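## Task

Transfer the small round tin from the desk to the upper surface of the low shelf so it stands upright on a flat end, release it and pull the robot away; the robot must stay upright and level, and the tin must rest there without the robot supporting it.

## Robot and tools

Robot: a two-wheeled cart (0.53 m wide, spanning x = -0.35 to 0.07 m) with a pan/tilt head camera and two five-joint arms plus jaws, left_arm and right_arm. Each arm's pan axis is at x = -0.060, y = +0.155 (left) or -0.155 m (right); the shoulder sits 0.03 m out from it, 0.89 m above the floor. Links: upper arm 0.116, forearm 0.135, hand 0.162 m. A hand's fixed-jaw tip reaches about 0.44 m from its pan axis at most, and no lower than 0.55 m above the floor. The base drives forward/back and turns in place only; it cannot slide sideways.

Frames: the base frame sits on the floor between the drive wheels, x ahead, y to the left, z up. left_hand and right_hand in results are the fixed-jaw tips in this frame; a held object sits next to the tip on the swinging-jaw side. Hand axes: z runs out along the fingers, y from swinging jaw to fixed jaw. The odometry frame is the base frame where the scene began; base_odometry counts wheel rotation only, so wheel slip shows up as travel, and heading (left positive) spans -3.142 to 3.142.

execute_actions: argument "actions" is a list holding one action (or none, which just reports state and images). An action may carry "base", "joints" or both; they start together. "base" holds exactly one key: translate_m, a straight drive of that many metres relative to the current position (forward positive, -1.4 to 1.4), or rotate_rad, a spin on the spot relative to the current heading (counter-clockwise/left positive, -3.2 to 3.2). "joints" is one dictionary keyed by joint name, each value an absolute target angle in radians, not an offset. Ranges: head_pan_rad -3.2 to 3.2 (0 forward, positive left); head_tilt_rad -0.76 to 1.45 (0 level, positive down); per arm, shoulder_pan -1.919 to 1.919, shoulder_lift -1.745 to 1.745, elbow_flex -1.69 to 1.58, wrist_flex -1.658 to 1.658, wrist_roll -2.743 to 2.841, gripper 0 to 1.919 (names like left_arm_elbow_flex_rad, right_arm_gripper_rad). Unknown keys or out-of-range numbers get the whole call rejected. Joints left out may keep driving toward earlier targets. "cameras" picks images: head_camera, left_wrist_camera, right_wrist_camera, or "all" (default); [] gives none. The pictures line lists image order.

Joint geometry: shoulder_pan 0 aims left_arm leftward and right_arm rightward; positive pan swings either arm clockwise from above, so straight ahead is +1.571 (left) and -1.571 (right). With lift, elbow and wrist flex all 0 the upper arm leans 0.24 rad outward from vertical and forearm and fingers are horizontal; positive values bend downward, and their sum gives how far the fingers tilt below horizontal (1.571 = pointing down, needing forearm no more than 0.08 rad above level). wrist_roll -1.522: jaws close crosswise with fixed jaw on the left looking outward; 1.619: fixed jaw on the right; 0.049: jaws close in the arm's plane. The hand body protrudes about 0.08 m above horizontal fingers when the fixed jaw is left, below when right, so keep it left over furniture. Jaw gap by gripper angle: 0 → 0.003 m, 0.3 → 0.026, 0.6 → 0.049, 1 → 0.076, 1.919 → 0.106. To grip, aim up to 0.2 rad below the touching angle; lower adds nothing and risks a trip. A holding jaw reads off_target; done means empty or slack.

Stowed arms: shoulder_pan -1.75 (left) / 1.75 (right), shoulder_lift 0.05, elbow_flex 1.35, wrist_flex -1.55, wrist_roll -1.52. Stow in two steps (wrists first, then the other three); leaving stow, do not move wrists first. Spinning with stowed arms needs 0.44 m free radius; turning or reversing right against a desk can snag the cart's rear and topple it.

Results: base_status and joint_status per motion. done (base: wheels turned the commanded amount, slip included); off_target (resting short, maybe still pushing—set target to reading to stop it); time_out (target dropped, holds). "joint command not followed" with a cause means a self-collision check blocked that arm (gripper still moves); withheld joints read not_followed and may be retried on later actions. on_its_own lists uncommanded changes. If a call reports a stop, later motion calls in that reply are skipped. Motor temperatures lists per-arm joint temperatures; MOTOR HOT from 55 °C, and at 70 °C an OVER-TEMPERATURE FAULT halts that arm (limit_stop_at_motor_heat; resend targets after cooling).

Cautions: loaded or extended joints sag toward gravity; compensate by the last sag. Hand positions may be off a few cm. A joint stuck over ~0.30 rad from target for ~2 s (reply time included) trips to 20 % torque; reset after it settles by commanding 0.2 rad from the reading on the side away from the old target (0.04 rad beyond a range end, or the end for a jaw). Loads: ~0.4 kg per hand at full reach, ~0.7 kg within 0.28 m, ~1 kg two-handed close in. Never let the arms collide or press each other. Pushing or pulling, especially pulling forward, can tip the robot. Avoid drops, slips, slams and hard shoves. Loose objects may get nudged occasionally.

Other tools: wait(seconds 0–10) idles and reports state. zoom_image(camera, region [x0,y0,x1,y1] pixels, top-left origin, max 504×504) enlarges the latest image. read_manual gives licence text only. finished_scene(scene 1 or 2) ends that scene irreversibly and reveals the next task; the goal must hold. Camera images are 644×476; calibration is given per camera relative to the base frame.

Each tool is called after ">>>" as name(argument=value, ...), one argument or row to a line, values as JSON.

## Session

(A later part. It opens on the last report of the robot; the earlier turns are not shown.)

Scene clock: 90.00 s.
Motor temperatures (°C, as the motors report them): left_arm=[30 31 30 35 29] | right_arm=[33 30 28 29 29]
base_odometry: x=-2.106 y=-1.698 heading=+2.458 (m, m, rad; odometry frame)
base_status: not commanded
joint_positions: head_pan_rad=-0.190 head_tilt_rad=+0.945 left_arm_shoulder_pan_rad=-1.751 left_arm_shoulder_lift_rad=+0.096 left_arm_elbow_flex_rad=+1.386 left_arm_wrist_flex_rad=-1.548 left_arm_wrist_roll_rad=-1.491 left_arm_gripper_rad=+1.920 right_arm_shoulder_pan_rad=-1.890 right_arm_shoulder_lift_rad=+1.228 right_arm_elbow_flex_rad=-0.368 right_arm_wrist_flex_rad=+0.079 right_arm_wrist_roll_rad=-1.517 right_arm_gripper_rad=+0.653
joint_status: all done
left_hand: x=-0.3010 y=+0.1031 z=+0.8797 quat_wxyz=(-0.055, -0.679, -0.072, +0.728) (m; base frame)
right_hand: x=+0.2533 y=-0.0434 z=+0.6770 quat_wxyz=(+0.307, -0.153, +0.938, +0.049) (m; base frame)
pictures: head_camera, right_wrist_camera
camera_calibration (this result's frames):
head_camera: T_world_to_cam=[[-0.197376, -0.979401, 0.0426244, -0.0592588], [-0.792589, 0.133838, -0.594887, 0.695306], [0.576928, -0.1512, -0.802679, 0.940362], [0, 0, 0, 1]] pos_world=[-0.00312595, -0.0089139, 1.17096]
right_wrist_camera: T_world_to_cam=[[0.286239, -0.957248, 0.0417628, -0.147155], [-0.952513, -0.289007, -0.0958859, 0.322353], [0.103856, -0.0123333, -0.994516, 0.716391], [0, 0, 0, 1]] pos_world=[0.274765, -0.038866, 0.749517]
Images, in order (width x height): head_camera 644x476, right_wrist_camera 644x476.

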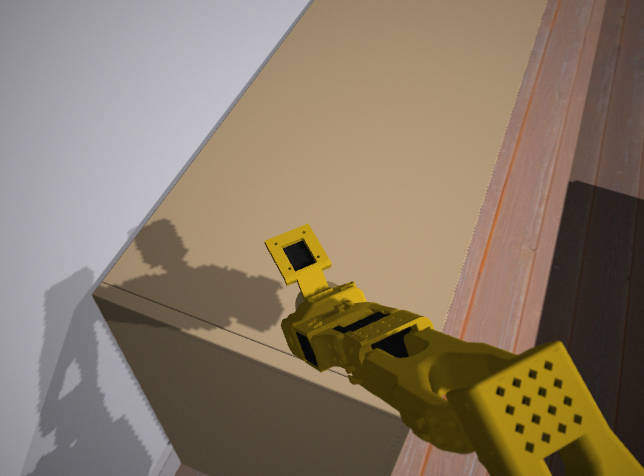

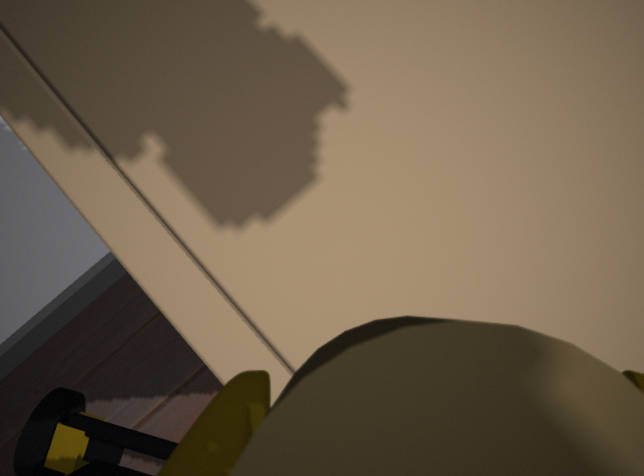

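>>> execute_actions(
  actions=[
    {"joints":{"right_arm_shoulder_pan_rad":-1.7,"right_arm_shoulder_lift_rad":1.2,"right_arm_elbow_flex_rad":-0.65,"right_arm_wrist_flex_rad":0.35}},
  ],
  cameras=["head_camera","right_wrist_camera"],
)

Scene clock: 92.40 s.
Motor temperatures (°C, as the motors report them): left_arm=[30 31 30 35 29] | right_arm=[33 30 28 29 29]
base_odometry: x=-2.106 y=-1.698 heading=+2.458 (m, m, rad; odometry frame)
base_status: not commanded
joint_positions: head_pan_rad=-0.190 head_tilt_rad=+0.945 left_arm_shoulder_pan_rad=-1.751 left_arm_shoulder_lift_rad=+0.096 left_arm_elbow_flex_rad=+1.386 left_arm_wrist_flex_rad=-1.548 left_arm_wrist_roll_rad=-1.491 left_arm_gripper_rad=+1.920 right_arm_shoulder_pan_rad=-1.710 right_arm_shoulder_lift_rad=+1.228 right_arm_elbow_flex_rad=-0.615 right_arm_wrist_flex_rad=+0.347 right_arm_wrist_roll_rad=-1.517 right_arm_gripper_rad=+0.653
joint_status: all done
left_hand: x=-0.3010 y=+0.1031 z=+0.8797 quat_wxyz=(-0.055, -0.679, -0.072, +0.728) (m; base frame)
right_hand: x=+0.2865 y=-0.0985 z=+0.7005 quat_wxyz=(+0.300, -0.069, +0.951, +0.020) (m; base frame)
pictures: head_camera, right_wrist_camera
camera_calibration (this result's frames):
head_camera: T_world_to_cam=[[-0.197378, -0.9794, 0.0426244, -0.0592589], [-0.792589, 0.13384, -0.594887, 0.695305], [0.576927, -0.151201, -0.802679, 0.940362], [0, 0, 0, 1]] pos_world=[-0.00312597, -0.008914, 1.17096]
right_wrist_camera: T_world_to_cam=[[0.111654, -0.992844, 0.0423634, -0.164339], [-0.990617, -0.114583, -0.0744951, 0.353478], [0.0788161, -0.0336482, -0.996321, 0.741951], [0, 0, 0, 1]] pos_world=[0.310033, -0.0976948, 0.772516]
Images, in order (width x height): head_camera 644x476, right_wrist_camera 644x476.

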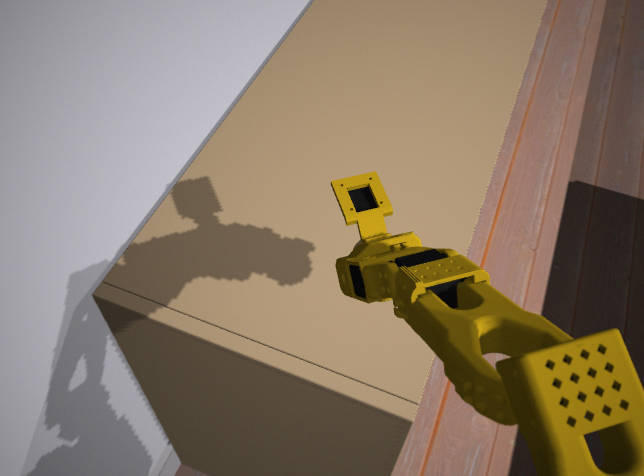

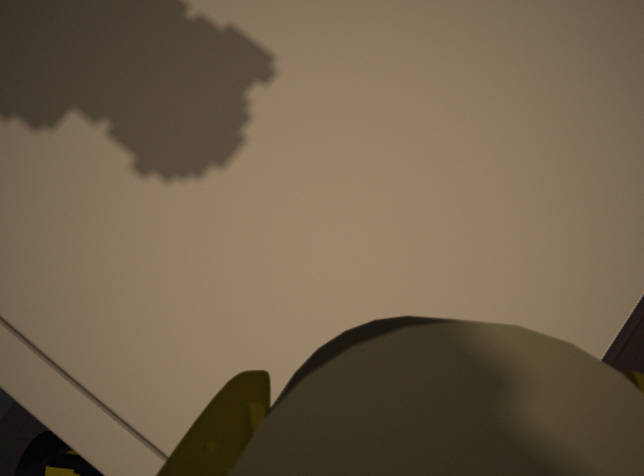

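>>> execute_actions(
  actions=[
    {"joints":{"right_arm_shoulder_pan_rad":-1.8}},
  ],
  cameras=[],
)

>>> execute_actions(
  actions=[
    {"joints":{"right_arm_shoulder_lift_rad":1.36,"right_arm_wrist_flex_rad":0.21}},
  ],
  cameras=[],
)

>>> execute_actions(
  actions=[
    {"joints":{"right_arm_gripper_rad":1.1}},
  ],
  cameras=[],
)

>>> execute_actions(
  actions=[
    {"joints":{"right_arm_shoulder_lift_rad":0.7}},
  ],
  cameras=[],
)

>>> execute_actions(
  actions=[
    {"base":{"translate_m":-0.3},"joints":{"head_tilt_rad":0.75}},
  ],
  cameras=["head_camera"],
)

Scene clock: 98.90 s.
Motor temperatures (°C, as the motors report them): left_arm=[30 31 30 35 29] | right_arm=[33 30 29 29 29]
base_odometry: x=-2.106 y=-1.698 heading=+2.458 (m, m, rad; odometry frame)
base_status: not commanded
joint_positions: head_pan_rad=-0.190 head_tilt_rad=+0.945 left_arm_shoulder_pan_rad=-1.751 left_arm_shoulder_lift_rad=+0.096 left_arm_elbow_flex_rad=+1.386 left_arm_wrist_flex_rad=-1.548 left_arm_wrist_roll_rad=-1.491 left_arm_gripper_rad=+1.920 right_arm_shoulder_pan_rad=-1.790 right_arm_shoulder_lift_rad=+1.228 right_arm_elbow_flex_rad=-0.615 right_arm_wrist_flex_rad=+0.347 right_arm_wrist_roll_rad=-1.517 right_arm_gripper_rad=+0.653
joint_status: all done
left_hand: x=-0.3010 y=+0.1031 z=+0.8797 quat_wxyz=(-0.055, -0.679, -0.072, +0.728) (m; base frame)
right_hand: x=+0.2809 y=-0.0711 z=+0.7005 quat_wxyz=(+0.299, -0.107, +0.948, +0.032) (m; base frame)
pictures: none
No camera images: the call's "cameras" was empty. Leave "cameras" out to get every camera's image.

Scene clock: 99.73 s.
Motor temperatures (°C, as the motors report them): left_arm=[30 31 30 35 29] | right_arm=[33 30 29 29 29]
base_odometry: x=-2.106 y=-1.698 heading=+2.458 (m, m, rad; odometry frame)
base_status: not commanded
joint_positions: head_pan_rad=-0.190 head_tilt_rad=+0.945 left_arm_shoulder_pan_rad=-1.751 left_arm_shoulder_lift_rad=+0.096 left_arm_elbow_flex_rad=+1.386 left_arm_wrist_flex_rad=-1.548 left_arm_wrist_roll_rad=-1.491 left_arm_gripper_rad=+1.920 right_arm_shoulder_pan_rad=-1.790 right_arm_shoulder_lift_rad=+1.389 right_arm_elbow_flex_rad=-0.618 right_arm_wrist_flex_rad=+0.223 right_arm_wrist_roll_rad=-1.517 right_arm_gripper_rad=+0.653
joint_status: all done
left_hand: x=-0.3010 y=+0.1031 z=+0.8797 quat_wxyz=(-0.055, -0.679, -0.072, +0.728) (m; base frame)
right_hand: x=+0.2643 y=-0.0748 z=+0.6619 quat_wxyz=(+0.283, -0.107, +0.953, +0.030) (m; base frame)
pictures: none
No camera images: the call's "cameras" was empty. Leave "cameras" out to get every camera's image.

Scene clock: 100.57 s.
Motor temperatures (°C, as the motors report them): left_arm=[30 31 30 35 29] | right_arm=[33 30 29 29 29]
base_odometry: x=-2.106 y=-1.698 heading=+2.458 (m, m, rad; odometry frame)
base_status: not commanded
joint_positions: head_pan_rad=-0.190 head_tilt_rad=+0.945 left_arm_shoulder_pan_rad=-1.751 left_arm_shoulder_lift_rad=+0.096 left_arm_elbow_flex_rad=+1.386 left_arm_wrist_flex_rad=-1.548 left_arm_wrist_roll_rad=-1.491 left_arm_gripper_rad=+1.920 right_arm_shoulder_pan_rad=-1.790 right_arm_shoulder_lift_rad=+1.389 right_arm_elbow_flex_rad=-0.618 right_arm_wrist_flex_rad=+0.223 right_arm_wrist_roll_rad=-1.517 right_arm_gripper_rad=+1.090
joint_status: all done
left_hand: x=-0.3010 y=+0.1031 z=+0.8797 quat_wxyz=(-0.055, -0.679, -0.072, +0.728) (m; base frame)
right_hand: x=+0.2643 y=-0.0748 z=+0.6619 quat_wxyz=(+0.283, -0.107, +0.953, +0.030) (m; base frame)
pictures: none
No camera images: the call's "cameras" was empty. Leave "cameras" out to get every camera's image.

Scene clock: 101.77 s.
Motor temperatures (°C, as the motors report them): left_arm=[30 31 30 35 29] | right_arm=[33 30 29 29 29]
base_odometry: x=-2.106 y=-1.698 heading=+2.458 (m, m, rad; odometry frame)
base_status: not commanded
joint_positions: head_pan_rad=-0.190 head_tilt_rad=+0.945 left_arm_shoulder_pan_rad=-1.751 left_arm_shoulder_lift_rad=+0.096 left_arm_elbow_flex_rad=+1.386 left_arm_wrist_flex_rad=-1.548 left_arm_wrist_roll_rad=-1.491 left_arm_gripper_rad=+1.920 right_arm_shoulder_pan_rad=-1.790 right_arm_shoulder_lift_rad=+0.766 right_arm_elbow_flex_rad=-0.618 right_arm_wrist_flex_rad=+0.223 right_arm_wrist_roll_rad=-1.517 right_arm_gripper_rad=+1.091
joint_status: all done
left_hand: x=-0.3010 y=+0.1031 z=+0.8797 quat_wxyz=(-0.055, -0.679, -0.072, +0.728) (m; base frame)
right_hand: x=+0.3408 y=-0.0578 z=+0.8825 quat_wxyz=(+0.561, -0.092, +0.820, +0.060) (m; base frame)
pictures: none
No camera images: the call's "cameras" was empty. Leave "cameras" out to get every camera's image.

Scene clock: 104.10 s.
Motor temperatures (°C, as the motors report them): left_arm=[30 31 30 35 29] | right_arm=[33 30 29 29 29]
base_odometry: x=-1.873 y=-1.887 heading=+2.458 (m, m, rad; odometry frame)
base_status: done
joint_positions: head_pan_rad=-0.190 head_tilt_rad=+0.764 left_arm_shoulder_pan_rad=-1.751 left_arm_shoulder_lift_rad=+0.096 left_arm_elbow_flex_rad=+1.386 left_arm_wrist_flex_rad=-1.548 left_arm_wrist_roll_rad=-1.491 left_arm_gripper_rad=+1.920 right_arm_shoulder_pan_rad=-1.790 right_arm_shoulder_lift_rad=+0.766 right_arm_elbow_flex_rad=-0.618 right_arm_wrist_flex_rad=+0.223 right_arm_wrist_roll_rad=-1.517 right_arm_gripper_rad=+1.091
joint_status: all done
left_hand: x=-0.3010 y=+0.1031 z=+0.8797 quat_wxyz=(-0.055, -0.679, -0.072, +0.728) (m; base frame)
right_hand: x=+0.3408 y=-0.0578 z=+0.8825 quat_wxyz=(+0.561, -0.092, +0.820, +0.060) (m; base frame)
pictures: head_camera
camera_calibration (this result's frames):
head_camera: T_world_to_cam=[[-0.204799, -0.977972, 0.040341, -0.0569795], [-0.674826, 0.111223, -0.729547, 0.855834], [0.70899, -0.176633, -0.68274, 0.80852], [0, 0, 0, 1]] pos_world=[-0.00736218, -0.00810112, 1.17868]
Images, in order (width x height): head_camera 644x476.

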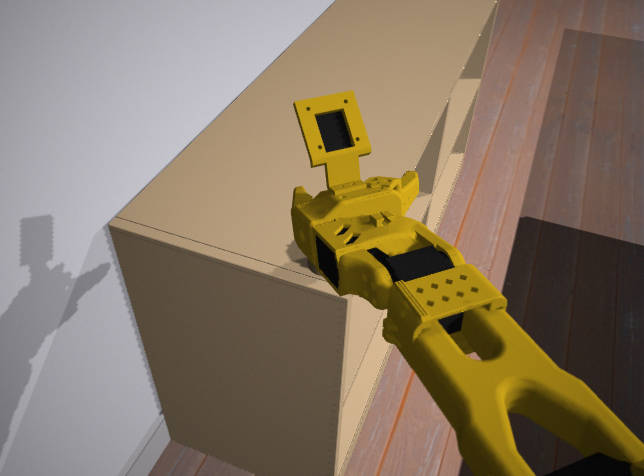

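>>> execute_actions(
  actions=[
    {"joints":{"right_arm_shoulder_pan_rad":-0.8}},
  ],
  cameras=["head_camera"],
)

Scene clock: 106.57 s.
Motor temperatures (°C, as the motors report them): left_arm=[30 31 30 35 29] | right_arm=[33 30 29 29 29]
base_odometry: x=-1.873 y=-1.887 heading=+2.458 (m, m, rad; odometry frame)
base_status: not commanded
joint_positions: head_pan_rad=-0.190 head_tilt_rad=+0.764 left_arm_shoulder_pan_rad=-1.751 left_arm_shoulder_lift_rad=+0.096 left_arm_elbow_flex_rad=+1.386 left_arm_wrist_flex_rad=-1.548 left_arm_wrist_roll_rad=-1.491 left_arm_gripper_rad=+1.920 right_arm_shoulder_pan_rad=-0.810 right_arm_shoulder_lift_rad=+0.766 right_arm_elbow_flex_rad=-0.618 right_arm_wrist_flex_rad=+0.223 right_arm_wrist_roll_rad=-1.517 right_arm_gripper_rad=+1.091
joint_status: all done
left_hand: x=-0.3010 y=+0.1031 z=+0.8797 quat_wxyz=(-0.055, -0.679, -0.072, +0.728) (m; base frame)
right_hand: x=+0.2439 y=-0.4337 z=+0.8825 quat_wxyz=(+0.524, +0.305, +0.767, -0.211) (m; base frame)
pictures: head_camera
camera_calibration (this result's frames):
head_camera: T_world_to_cam=[[-0.204798, -0.977972, 0.040341, -0.0569795], [-0.674826, 0.111223, -0.729547, 0.855834], [0.70899, -0.176633, -0.68274, 0.80852], [0, 0, 0, 1]] pos_world=[-0.00736218, -0.00810111, 1.17868]
Images, in order (width x height): head_camera 644x476.

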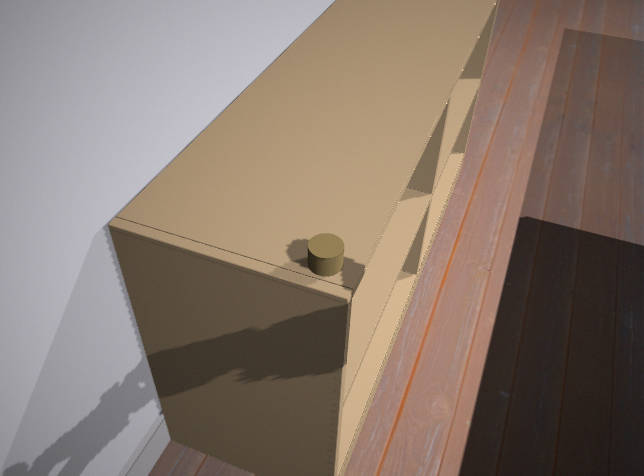

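Upright and fully on top.

>>> finished_scene(
  scene=2,
)

The scene is finished: the task was done.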